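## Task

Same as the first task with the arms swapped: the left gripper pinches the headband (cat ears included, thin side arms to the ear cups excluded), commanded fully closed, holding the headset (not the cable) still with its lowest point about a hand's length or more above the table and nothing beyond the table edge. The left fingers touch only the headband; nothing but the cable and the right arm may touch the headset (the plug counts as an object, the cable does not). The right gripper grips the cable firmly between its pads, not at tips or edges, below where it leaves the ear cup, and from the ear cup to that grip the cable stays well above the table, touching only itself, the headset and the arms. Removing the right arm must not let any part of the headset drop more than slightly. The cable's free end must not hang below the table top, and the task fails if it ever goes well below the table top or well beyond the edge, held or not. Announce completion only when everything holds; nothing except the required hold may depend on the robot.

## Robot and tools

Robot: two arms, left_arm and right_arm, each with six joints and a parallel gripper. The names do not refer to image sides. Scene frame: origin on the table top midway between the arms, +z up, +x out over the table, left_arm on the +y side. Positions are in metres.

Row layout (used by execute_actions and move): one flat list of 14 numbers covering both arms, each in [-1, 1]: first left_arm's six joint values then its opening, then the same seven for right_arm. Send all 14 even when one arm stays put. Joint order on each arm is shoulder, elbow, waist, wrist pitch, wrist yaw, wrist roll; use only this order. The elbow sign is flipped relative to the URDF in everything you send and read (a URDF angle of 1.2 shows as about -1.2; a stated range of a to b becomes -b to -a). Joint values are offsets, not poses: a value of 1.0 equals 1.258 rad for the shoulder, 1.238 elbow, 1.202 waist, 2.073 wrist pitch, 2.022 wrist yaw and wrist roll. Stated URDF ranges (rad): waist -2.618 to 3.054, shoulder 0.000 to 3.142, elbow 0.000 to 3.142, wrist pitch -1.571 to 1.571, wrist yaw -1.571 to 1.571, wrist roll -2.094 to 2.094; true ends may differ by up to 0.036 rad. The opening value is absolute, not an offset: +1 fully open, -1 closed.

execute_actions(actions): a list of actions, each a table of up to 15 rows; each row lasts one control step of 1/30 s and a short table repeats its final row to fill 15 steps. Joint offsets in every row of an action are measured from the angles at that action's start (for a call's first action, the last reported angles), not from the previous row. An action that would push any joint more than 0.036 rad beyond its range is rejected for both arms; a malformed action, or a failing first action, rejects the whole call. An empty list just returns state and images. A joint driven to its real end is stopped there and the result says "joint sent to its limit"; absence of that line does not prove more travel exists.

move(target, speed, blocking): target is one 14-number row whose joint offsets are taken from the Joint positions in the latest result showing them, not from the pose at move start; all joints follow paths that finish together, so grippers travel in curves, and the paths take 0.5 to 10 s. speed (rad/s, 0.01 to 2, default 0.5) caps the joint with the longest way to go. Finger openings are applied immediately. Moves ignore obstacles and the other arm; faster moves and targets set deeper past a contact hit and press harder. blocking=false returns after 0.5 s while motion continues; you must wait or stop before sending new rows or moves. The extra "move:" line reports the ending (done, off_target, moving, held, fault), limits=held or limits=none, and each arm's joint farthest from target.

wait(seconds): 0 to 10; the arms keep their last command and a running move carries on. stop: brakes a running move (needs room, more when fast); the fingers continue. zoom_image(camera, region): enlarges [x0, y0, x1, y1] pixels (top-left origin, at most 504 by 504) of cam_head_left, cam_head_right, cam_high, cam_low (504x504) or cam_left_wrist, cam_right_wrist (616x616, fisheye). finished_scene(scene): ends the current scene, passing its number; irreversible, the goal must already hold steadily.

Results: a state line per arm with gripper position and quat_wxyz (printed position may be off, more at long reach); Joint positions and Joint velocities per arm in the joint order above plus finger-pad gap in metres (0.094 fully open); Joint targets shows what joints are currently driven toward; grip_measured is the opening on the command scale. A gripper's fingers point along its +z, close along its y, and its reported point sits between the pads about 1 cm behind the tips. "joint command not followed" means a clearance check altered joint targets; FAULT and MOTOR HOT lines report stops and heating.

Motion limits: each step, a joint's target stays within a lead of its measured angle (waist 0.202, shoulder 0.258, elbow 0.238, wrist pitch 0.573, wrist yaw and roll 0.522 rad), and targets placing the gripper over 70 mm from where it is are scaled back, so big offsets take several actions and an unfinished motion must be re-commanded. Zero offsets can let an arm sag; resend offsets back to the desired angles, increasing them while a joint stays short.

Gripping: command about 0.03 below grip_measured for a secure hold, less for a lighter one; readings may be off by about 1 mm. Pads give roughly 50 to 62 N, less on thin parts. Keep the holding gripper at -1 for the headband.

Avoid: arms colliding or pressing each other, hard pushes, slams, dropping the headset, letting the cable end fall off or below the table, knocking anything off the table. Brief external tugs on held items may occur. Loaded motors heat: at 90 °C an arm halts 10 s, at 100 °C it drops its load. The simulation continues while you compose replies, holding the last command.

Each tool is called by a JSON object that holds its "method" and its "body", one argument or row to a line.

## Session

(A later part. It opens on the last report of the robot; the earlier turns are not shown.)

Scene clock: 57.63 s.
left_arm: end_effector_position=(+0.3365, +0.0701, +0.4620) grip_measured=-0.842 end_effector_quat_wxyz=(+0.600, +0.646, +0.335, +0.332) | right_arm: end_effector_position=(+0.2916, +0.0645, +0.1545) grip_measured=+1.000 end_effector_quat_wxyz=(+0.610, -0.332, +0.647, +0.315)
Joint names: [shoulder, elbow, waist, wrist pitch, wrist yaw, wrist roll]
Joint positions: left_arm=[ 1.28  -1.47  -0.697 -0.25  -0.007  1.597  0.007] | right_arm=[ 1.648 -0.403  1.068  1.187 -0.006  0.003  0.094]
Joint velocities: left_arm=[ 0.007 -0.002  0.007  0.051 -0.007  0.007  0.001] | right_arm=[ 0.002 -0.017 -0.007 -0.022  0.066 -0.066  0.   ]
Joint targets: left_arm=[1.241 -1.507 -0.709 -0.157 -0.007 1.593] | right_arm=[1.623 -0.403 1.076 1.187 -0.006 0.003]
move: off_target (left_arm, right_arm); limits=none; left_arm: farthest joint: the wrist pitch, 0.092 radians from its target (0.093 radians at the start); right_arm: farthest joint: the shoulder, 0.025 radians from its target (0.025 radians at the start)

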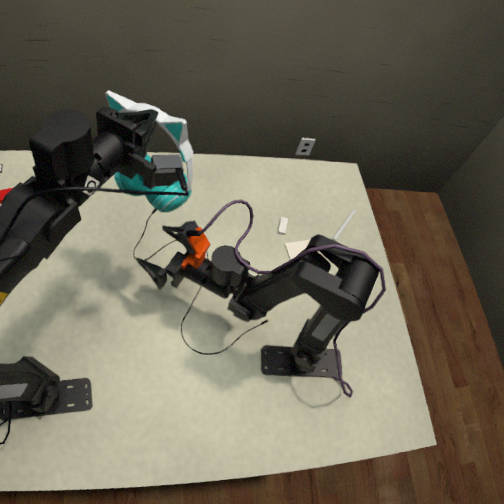

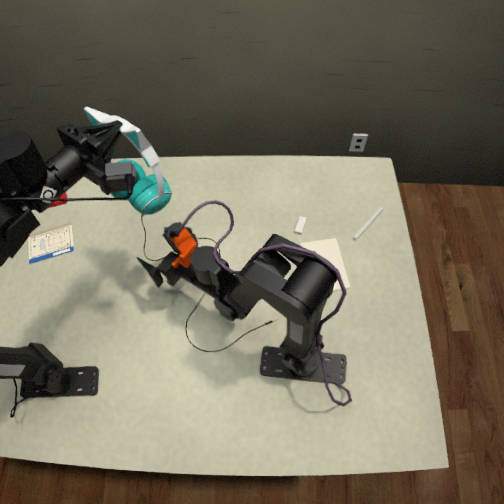

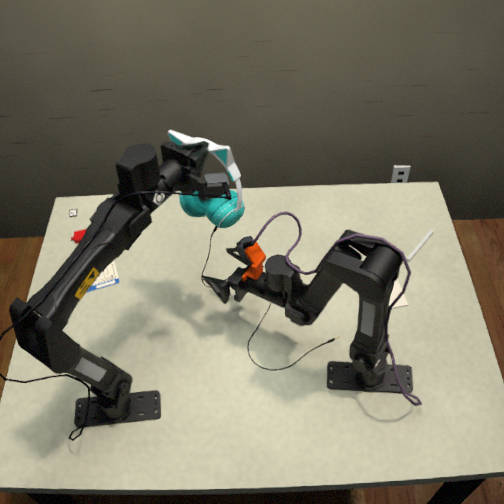

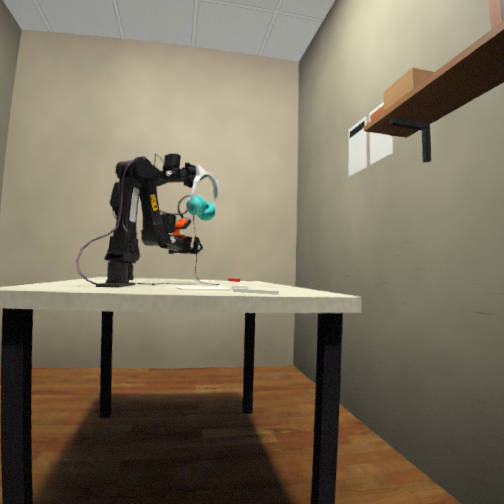

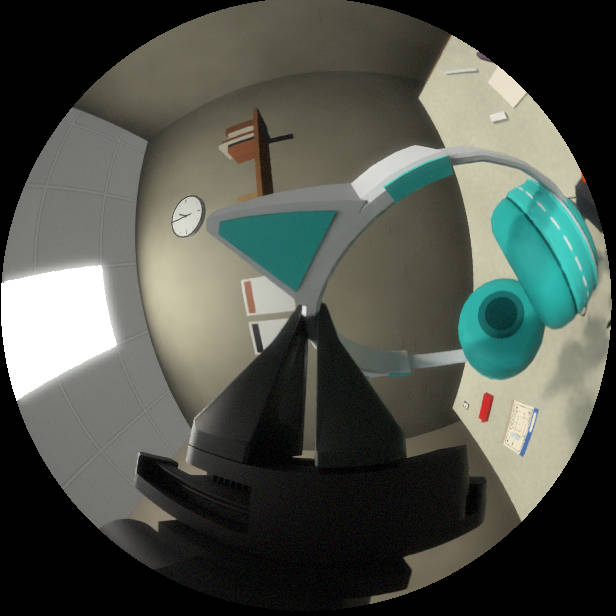

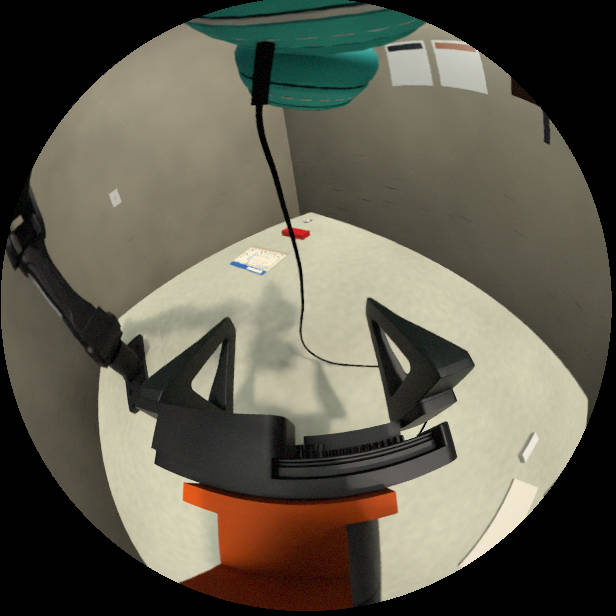

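Advance ~6cm.

{"method": "move", "body": {
  "target": [-0.031,-0.03,-0.01,0.045,0,0,-1,0.2,-0.23,0.005,0.01,0,0,1],
  "speed": 0.2
}}

Scene clock: 62.10 s.
left_arm: end_effector_position=(+0.3369, +0.0698, +0.4592) grip_measured=-0.842 end_effector_quat_wxyz=(+0.598, +0.648, +0.335, +0.332) | right_arm: end_effector_position=(+0.3305, +0.1183, +0.1485) grip_measured=+1.000 end_effector_quat_wxyz=(+0.616, -0.329, +0.642, +0.318)
Joint names: [shoulder, elbow, waist, wrist pitch, wrist yaw, wrist roll]
Joint positions: left_arm=[ 1.28  -1.464 -0.697 -0.249 -0.007  1.6    0.007] | right_arm=[ 1.892 -0.662  1.068  1.19  -0.006  0.003  0.094]
Joint velocities: left_arm=[-0.032  0.007  0.002  0.037  0.007  0.022 -0.   ] | right_arm=[-0.017 -0.007  0.002 -0.051  0.051 -0.037  0.   ]
Joint targets: left_arm=[1.241 -1.507 -0.709 -0.157 -0.007 1.597] | right_arm=[1.900 -0.688 1.074 1.208 -0.006 0.003]
move: off_target (left_arm, right_arm); limits=none; left_arm: farthest joint: the wrist pitch, 0.092 radians from its target (0.093 radians at the start); right_arm: farthest joint: the elbow, 0.026 radians from its target (0.285 radians at the start)

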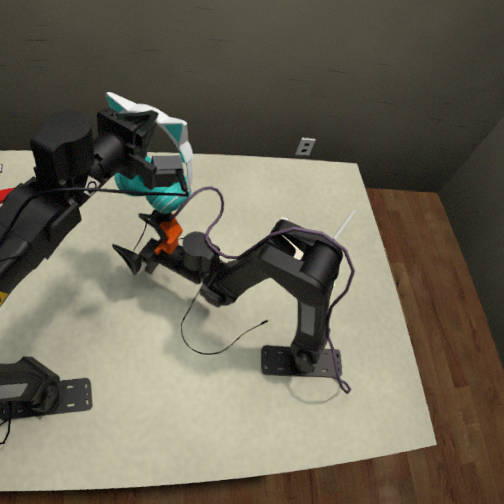

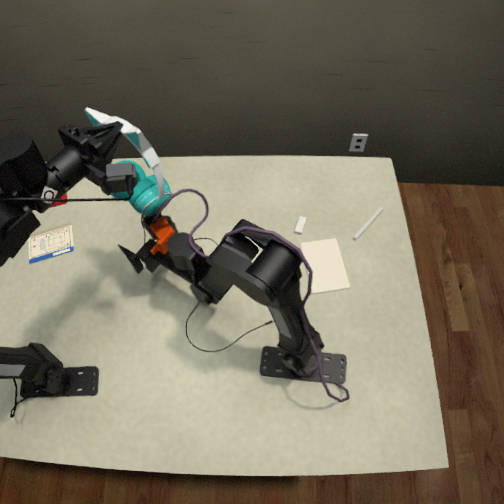

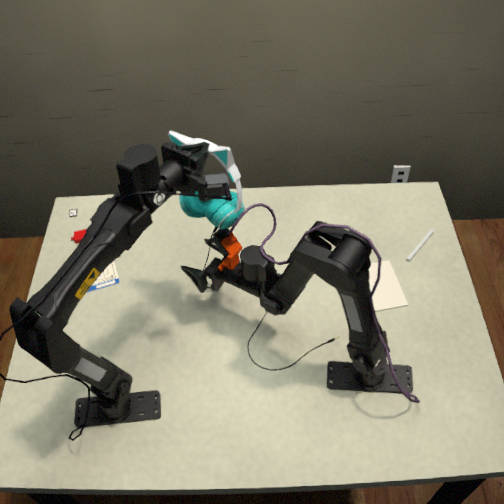

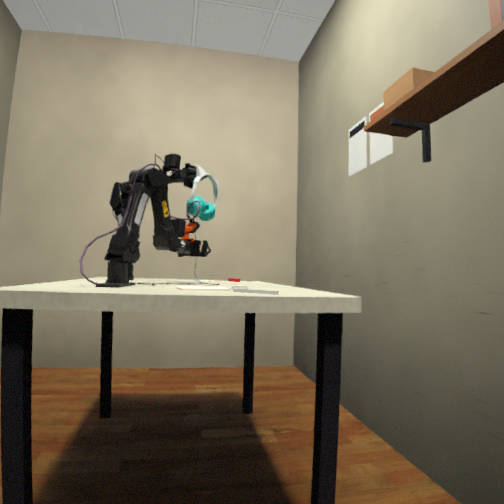

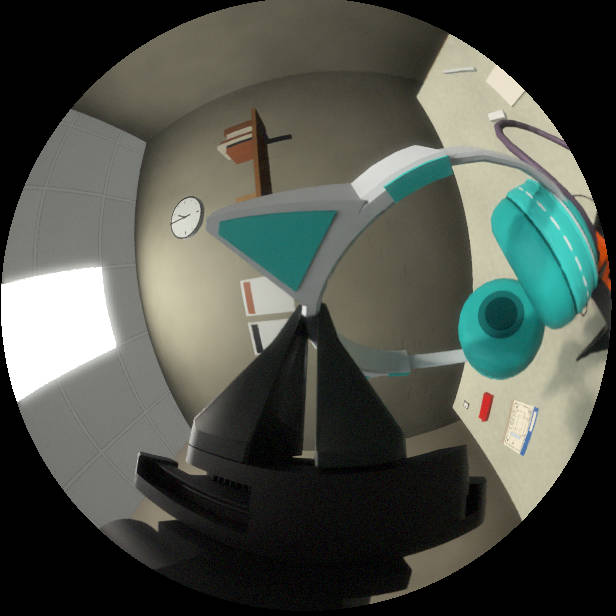

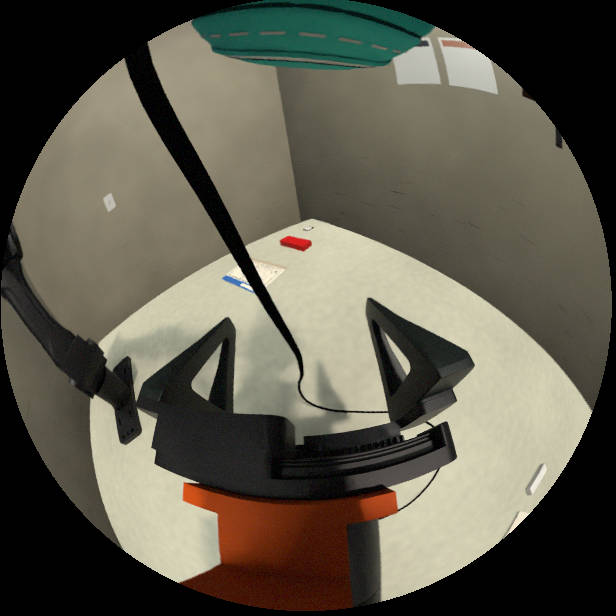

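Slightly deep; back off a little and close.

{"method": "move", "body": {
  "target": [-0.031,-0.035,-0.01,0.045,0,0,-1,-0.05,0.06,0.02,0.01,0,0,1],
  "speed": 0.15
}}

{"method": "move", "body": {
  "target": [-0.031,-0.035,-0.01,0.045,0,0,-1,0,0,0,0,0,0,-1]
}}

Scene clock: 65.67 s.
left_arm: end_effector_position=(+0.3369, +0.0698, +0.4594) grip_measured=-0.842 end_effector_quat_wxyz=(+0.598, +0.649, +0.334, +0.333) | right_arm: end_effector_position=(+0.3157, +0.1103, +0.1420) grip_measured=+1.000 end_effector_quat_wxyz=(+0.606, -0.337, +0.646, +0.319)
Joint names: [shoulder, elbow, waist, wrist pitch, wrist yaw, wrist roll]
Joint positions: left_arm=[ 1.28  -1.464 -0.697 -0.248 -0.007  1.604  0.007] | right_arm=[ 1.856 -0.599  1.083  1.196 -0.006  0.003  0.094]
Joint velocities: left_arm=[-0.017 -0.002  0.002 -0.066  0.037 -0.022 -0.001] | right_arm=[-0.002 -0.002 -0.007 -0.081  0.007 -0.095  0.   ]
Joint targets: left_arm=[1.241 -1.507 -0.709 -0.156 -0.007 1.600] | right_arm=[1.829 -0.588 1.092 1.211 -0.006 0.003]
move: off_target (left_arm, right_arm); limits=none; left_arm: farthest joint: the wrist pitch, 0.093 radians from its target (0.093 radians at the start); right_arm: farthest joint: the shoulder, 0.027 radians from its target (0.063 radians at the start)

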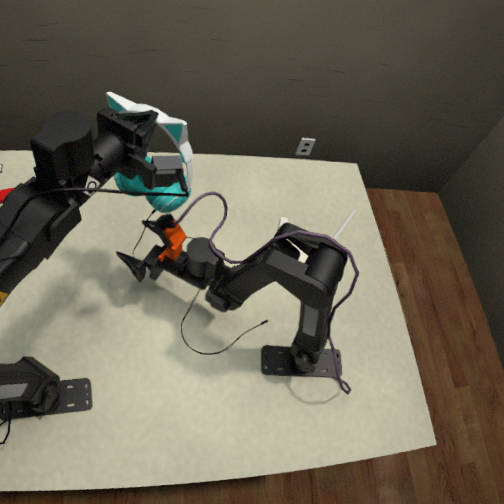

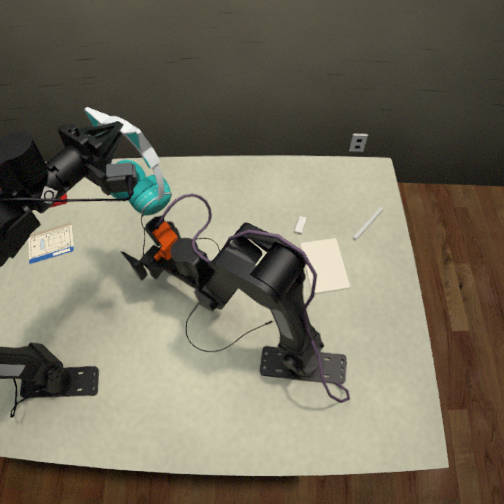

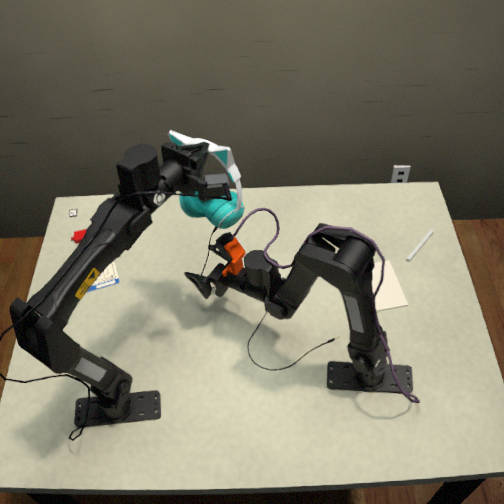

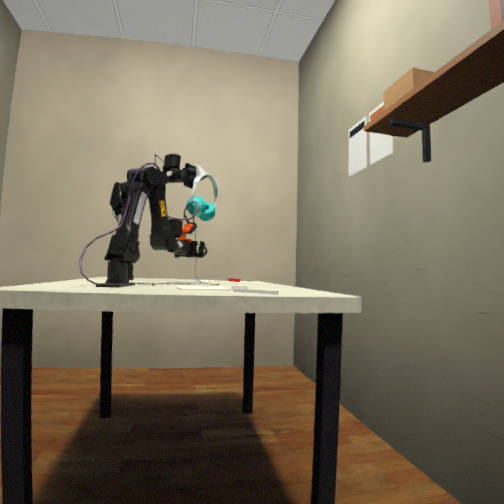

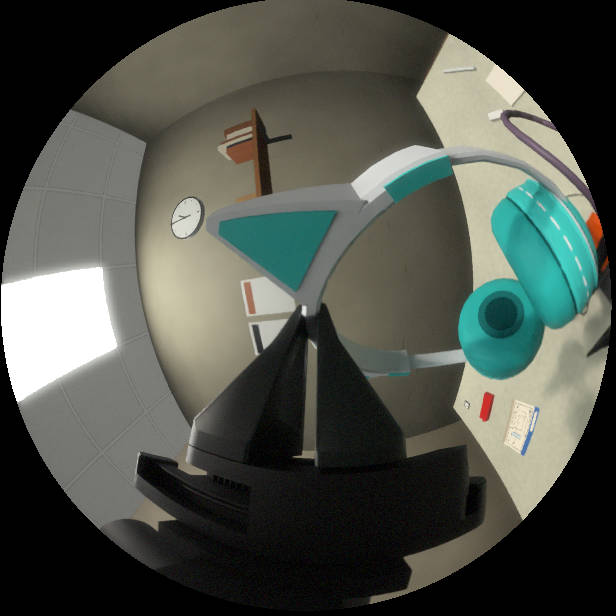

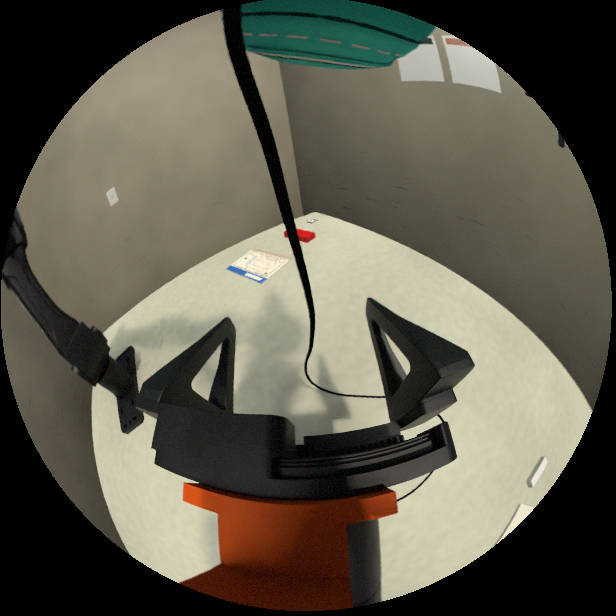

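Scene clock: 66.47 s.
left_arm: end_effector_position=(+0.3367, +0.0700, +0.4548) grip_measured=-0.842 end_effector_quat_wxyz=(+0.590, +0.656, +0.333, +0.332) | right_arm: end_effector_position=(+0.3158, +0.1103, +0.1436) grip_measured=-0.975 end_effector_quat_wxyz=(+0.608, -0.336, +0.644, +0.320)
Joint names: [shoulder, elbow, waist, wrist pitch, wrist yaw, wrist roll]
Joint positions: left_arm=[ 1.28  -1.464 -0.697 -0.267 -0.007  1.613  0.007] | right_arm=[ 1.856 -0.599  1.083  1.202 -0.006  0.003  0.001]
Joint velocities: left_arm=[ 0.007  0.007 -0.012 -0.037 -0.066 -0.037  0.   ] | right_arm=[-0.017  0.002  0.007  0.066  0.037 -0.022 -0.001]
Joint targets: left_arm=[1.241 -1.507 -0.709 -0.155 -0.007 1.604] | right_arm=[1.856 -0.599 1.083 1.196 -0.006 0.003]
move: off_target (left_arm); limits=none; left_arm: farthest joint: the wrist pitch, 0.112 radians from its target (0.094 radians at the start); right_arm: farthest joint: the wrist pitch, 0.006 radians from its target (0.000 radians at the start)

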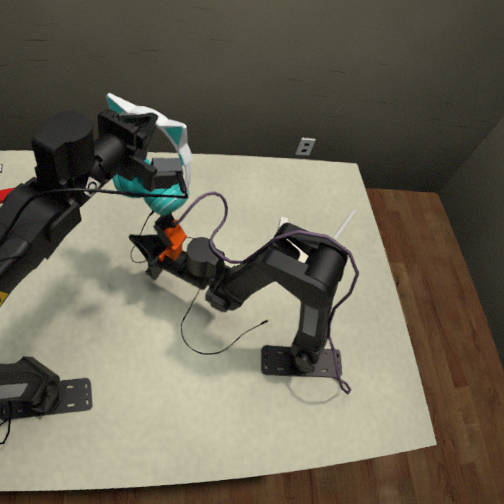

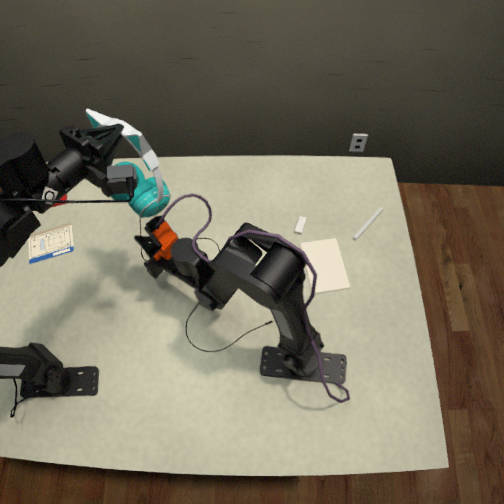

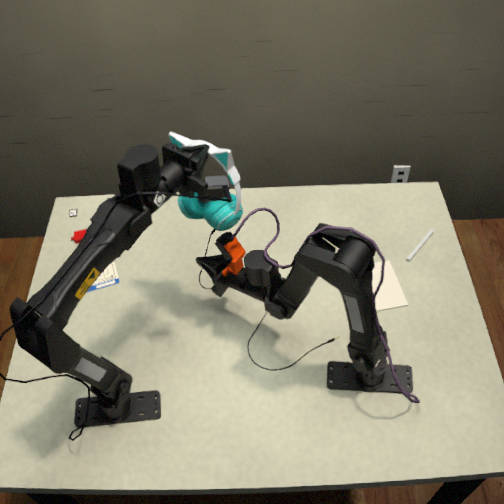

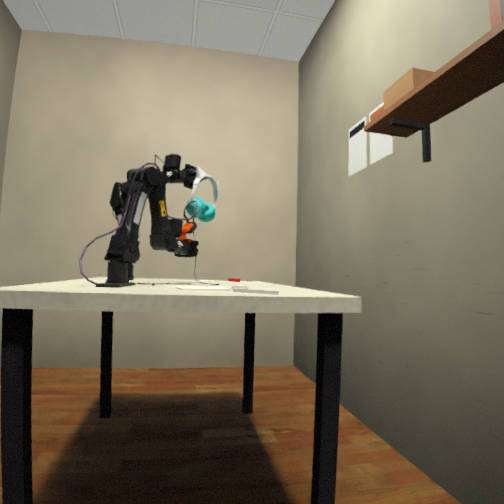

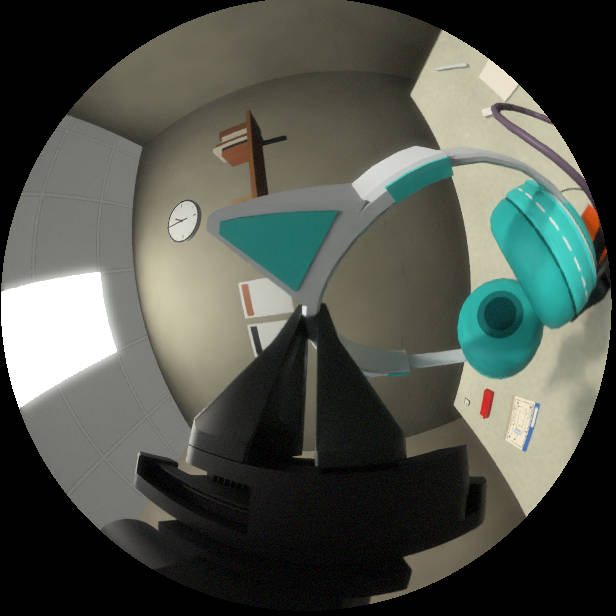

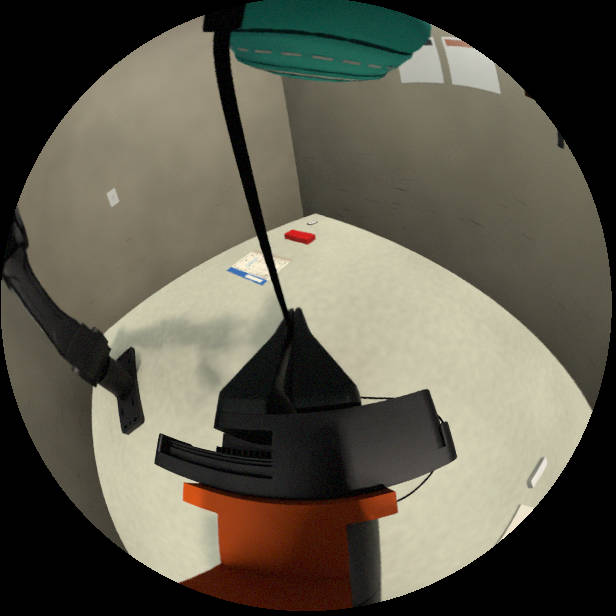

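Near the tip; regrip deeper.

{"method": "move", "body": {
  "target": [-0.031,-0.035,-0.01,0.05,0,0,-1,0,0,0,0,0,0,0]
}}

{"method": "move", "body": {
  "target": [-0.031,-0.035,-0.01,0.045,0,0,-1,0.05,-0.08,0.01,0,0,0,0],
  "speed": 0.1
}}

{"method": "move", "body": {
  "target": [-0.031,-0.035,-0.01,0.045,0,0,-1,0,-0.02,0,0,0,0,-1]
}}

Scene clock: 70.77 s.
left_arm: end_effector_position=(+0.3371, +0.0697, +0.4561) grip_measured=-0.842 end_effector_quat_wxyz=(+0.592, +0.654, +0.331, +0.335) | right_arm: end_effector_position=(+0.3158, +0.1103, +0.1436) grip_measured=-0.002 end_effector_quat_wxyz=(+0.608, -0.336, +0.644, +0.320)
Joint names: [shoulder, elbow, waist, wrist pitch, wrist yaw, wrist roll]
Joint positions: left_arm=[ 1.28  -1.46  -0.697 -0.255 -0.007  1.617  0.007] | right_arm=[ 1.856 -0.599  1.083  1.202 -0.006  0.003  0.047]
Joint velocities: left_arm=[ 0.012  0.022  0.017 -0.022  0.007  0.051  0.   ] | right_arm=[ 0.002  0.017  0.012 -0.022  0.022 -0.022 -0.001]
Joint targets: left_arm=[1.241 -1.507 -0.709 -0.163 -0.007 1.613] | right_arm=[1.856 -0.599 1.083 1.202 -0.006 0.003]
move: off_target (left_arm); limits=none; left_arm: farthest joint: the wrist pitch, 0.092 radians from its target (0.103 radians at the start); right_arm: farthest joint: the waist, 0.000 radians from its target (0.000 radians at the start)

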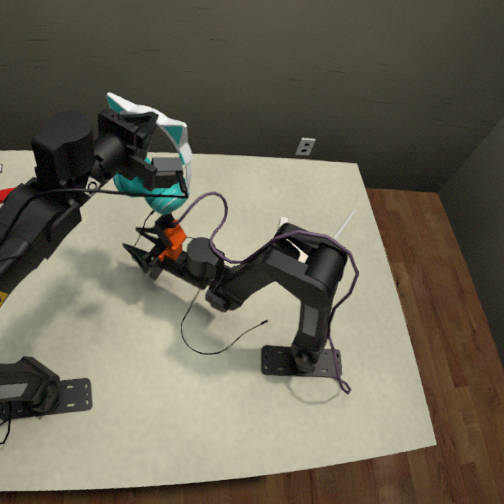

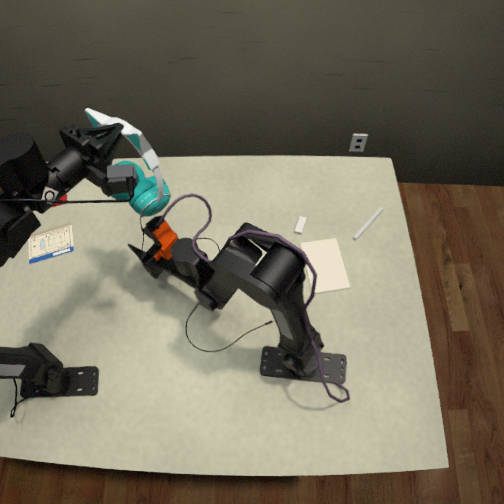

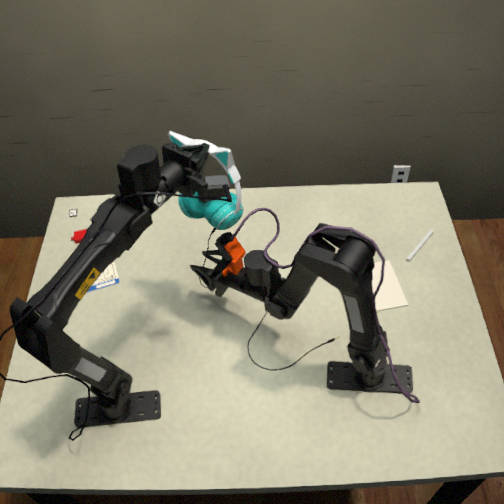

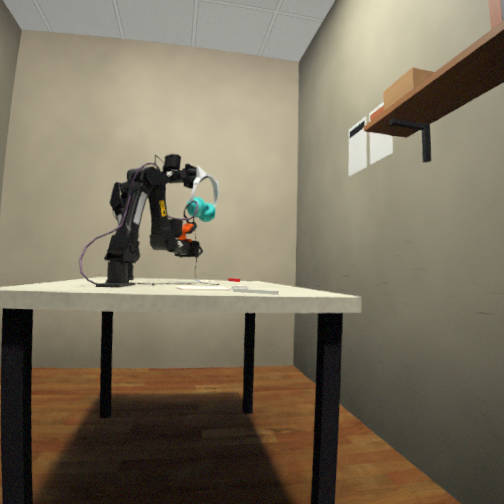

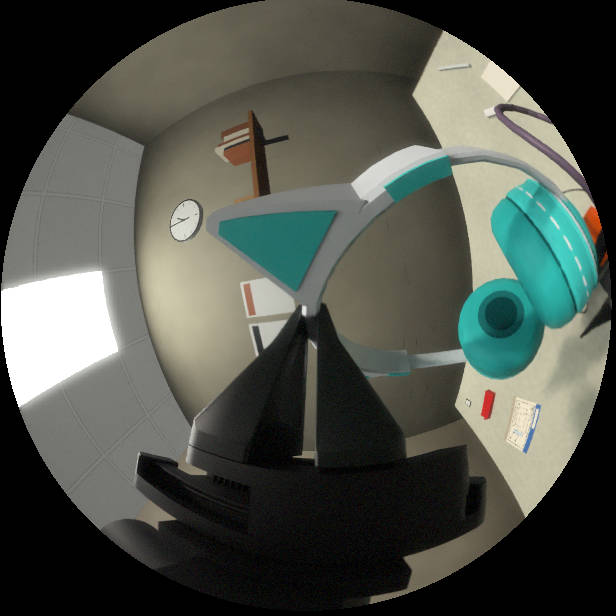

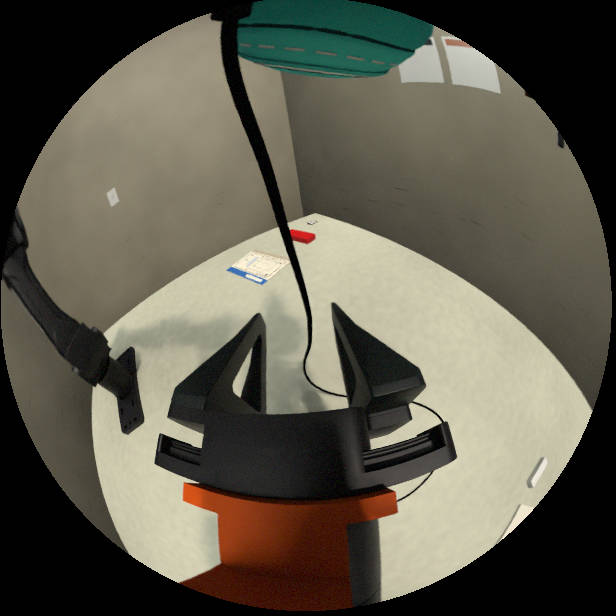

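Scene clock: 72.20 s.
left_arm: end_effector_position=(+0.3371, +0.0697, +0.4564) grip_measured=-0.842 end_effector_quat_wxyz=(+0.592, +0.654, +0.330, +0.336) | right_arm: end_effector_position=(+0.3261, +0.1250, +0.1463) grip_measured=-0.002 end_effector_quat_wxyz=(+0.614, -0.333, +0.638, +0.323)
Joint names: [shoulder, elbow, waist, wrist pitch, wrist yaw, wrist roll]
Joint positions: left_arm=[ 1.28  -1.46  -0.697 -0.254 -0.007  1.62   0.007] | right_arm=[ 1.911 -0.672  1.083  1.201 -0.006  0.003  0.047]
Joint velocities: left_arm=[-0.002  0.007 -0.012 -0.007  0.007  0.007 -0.001] | right_arm=[-0.017 -0.007 -0.012  0.007  0.037  0.007 -0.001]
Joint targets: left_arm=[1.241 -1.504 -0.709 -0.162 -0.007 1.617] | right_arm=[1.920 -0.698 1.095 1.201 -0.006 0.003]
move: off_target (left_arm, right_arm); limits=none; left_arm: farthest joint: the wrist pitch, 0.092 radians from its target (0.093 radians at the start); right_arm: farthest joint: the elbow, 0.026 radians from its target (0.099 radians at the start)

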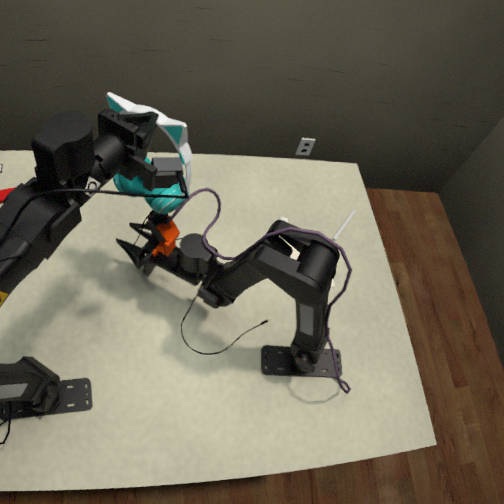

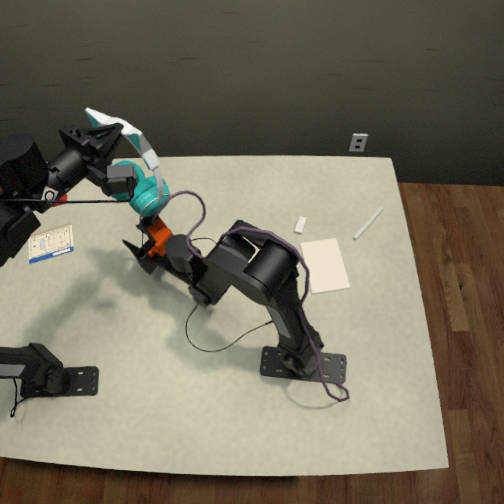

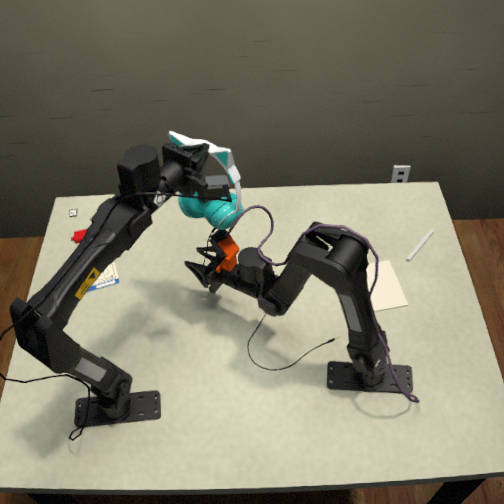

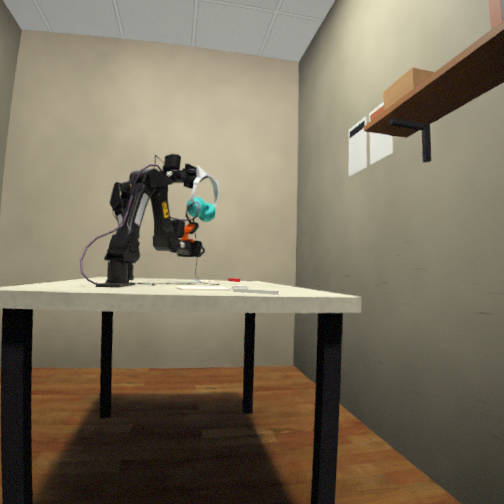

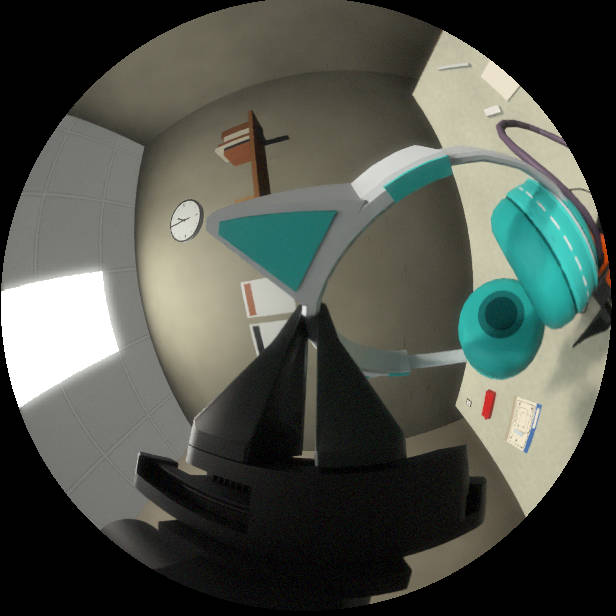

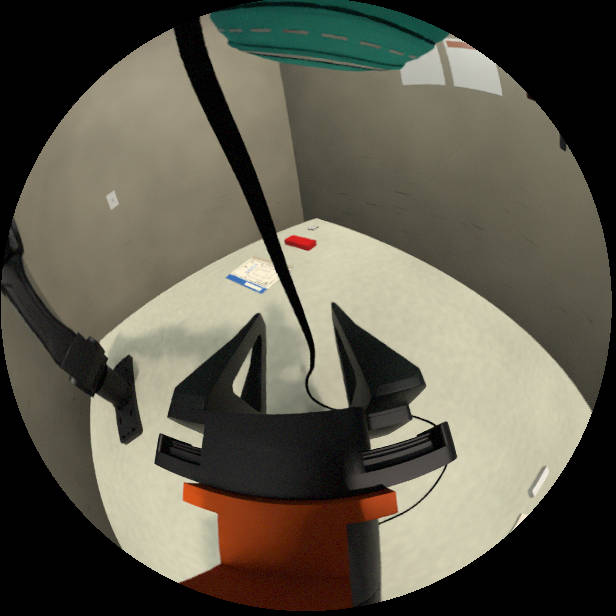

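Scene clock: 73.00 s.
left_arm: end_effector_position=(+0.3368, +0.0699, +0.4522) grip_measured=-0.842 end_effector_quat_wxyz=(+0.585, +0.661, +0.329, +0.336) | right_arm: end_effector_position=(+0.3261, +0.1250, +0.1474) grip_measured=-0.983 end_effector_quat_wxyz=(+0.615, -0.333, +0.637, +0.324)
Joint names: [shoulder, elbow, waist, wrist pitch, wrist yaw, wrist roll]
Joint positions: left_arm=[ 1.28  -1.46  -0.697 -0.271 -0.007  1.629  0.007] | right_arm=[ 1.911 -0.672  1.083  1.206 -0.006  0.003  0.001]
Joint velocities: left_arm=[ 0.007  0.017 -0.022  0.037  0.051 -0.066 -0.   ] | right_arm=[-0.022 -0.017 -0.007  0.022 -0.007  0.051 -0.   ]
Joint targets: left_arm=[1.241 -1.504 -0.709 -0.161 -0.007 1.620] | right_arm=[1.911 -0.697 1.083 1.201 -0.006 0.003]
move: off_target (left_arm, right_arm); limits=none; left_arm: farthest joint: the wrist pitch, 0.110 radians from its target (0.093 radians at the start); right_arm: farthest joint: the elbow, 0.024 radians from its target (0.024 radians at the start)

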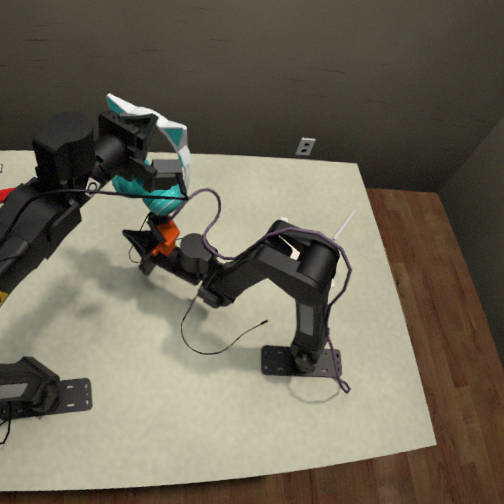

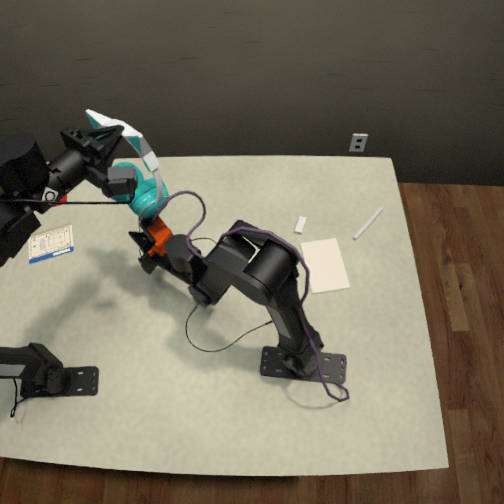

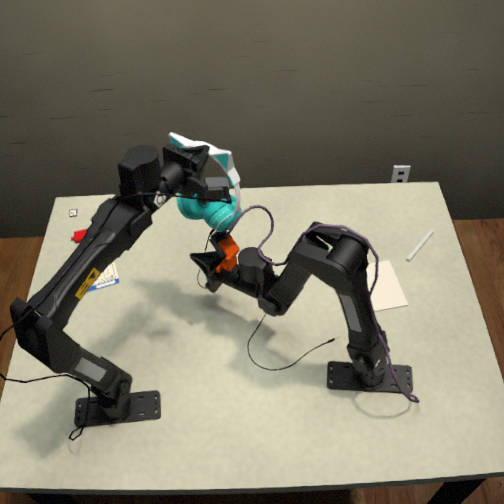

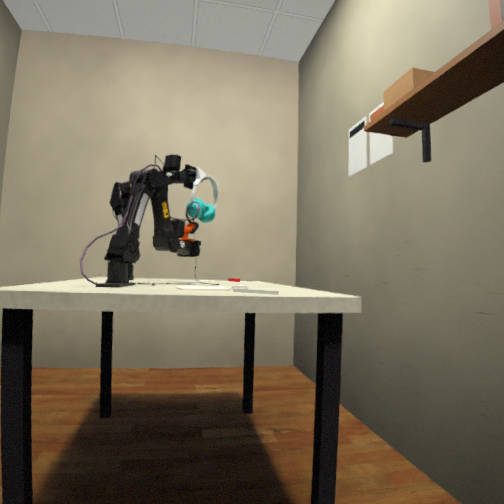

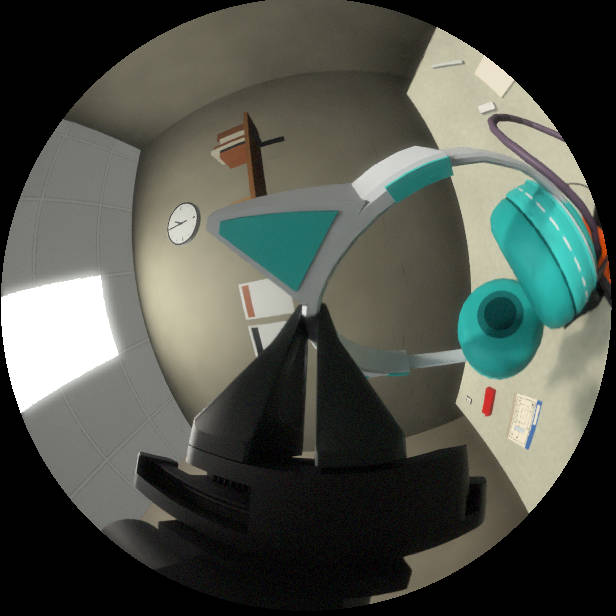

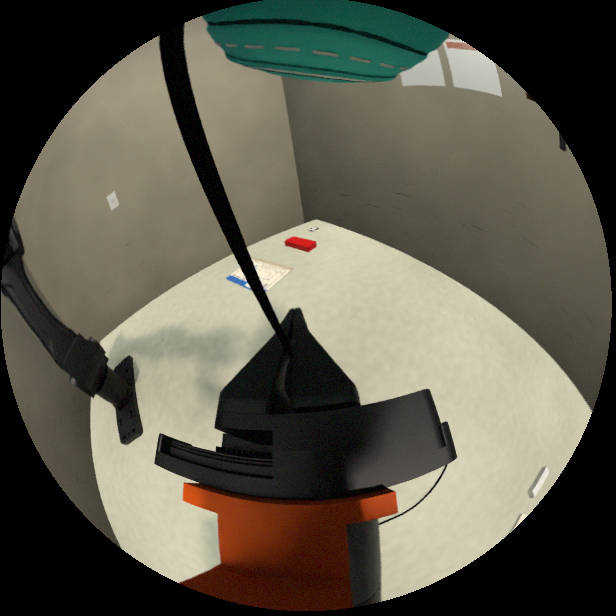

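{"method": "finished_scene", "body": {
  "scene": 2
}}

The scene is finished: the task was done.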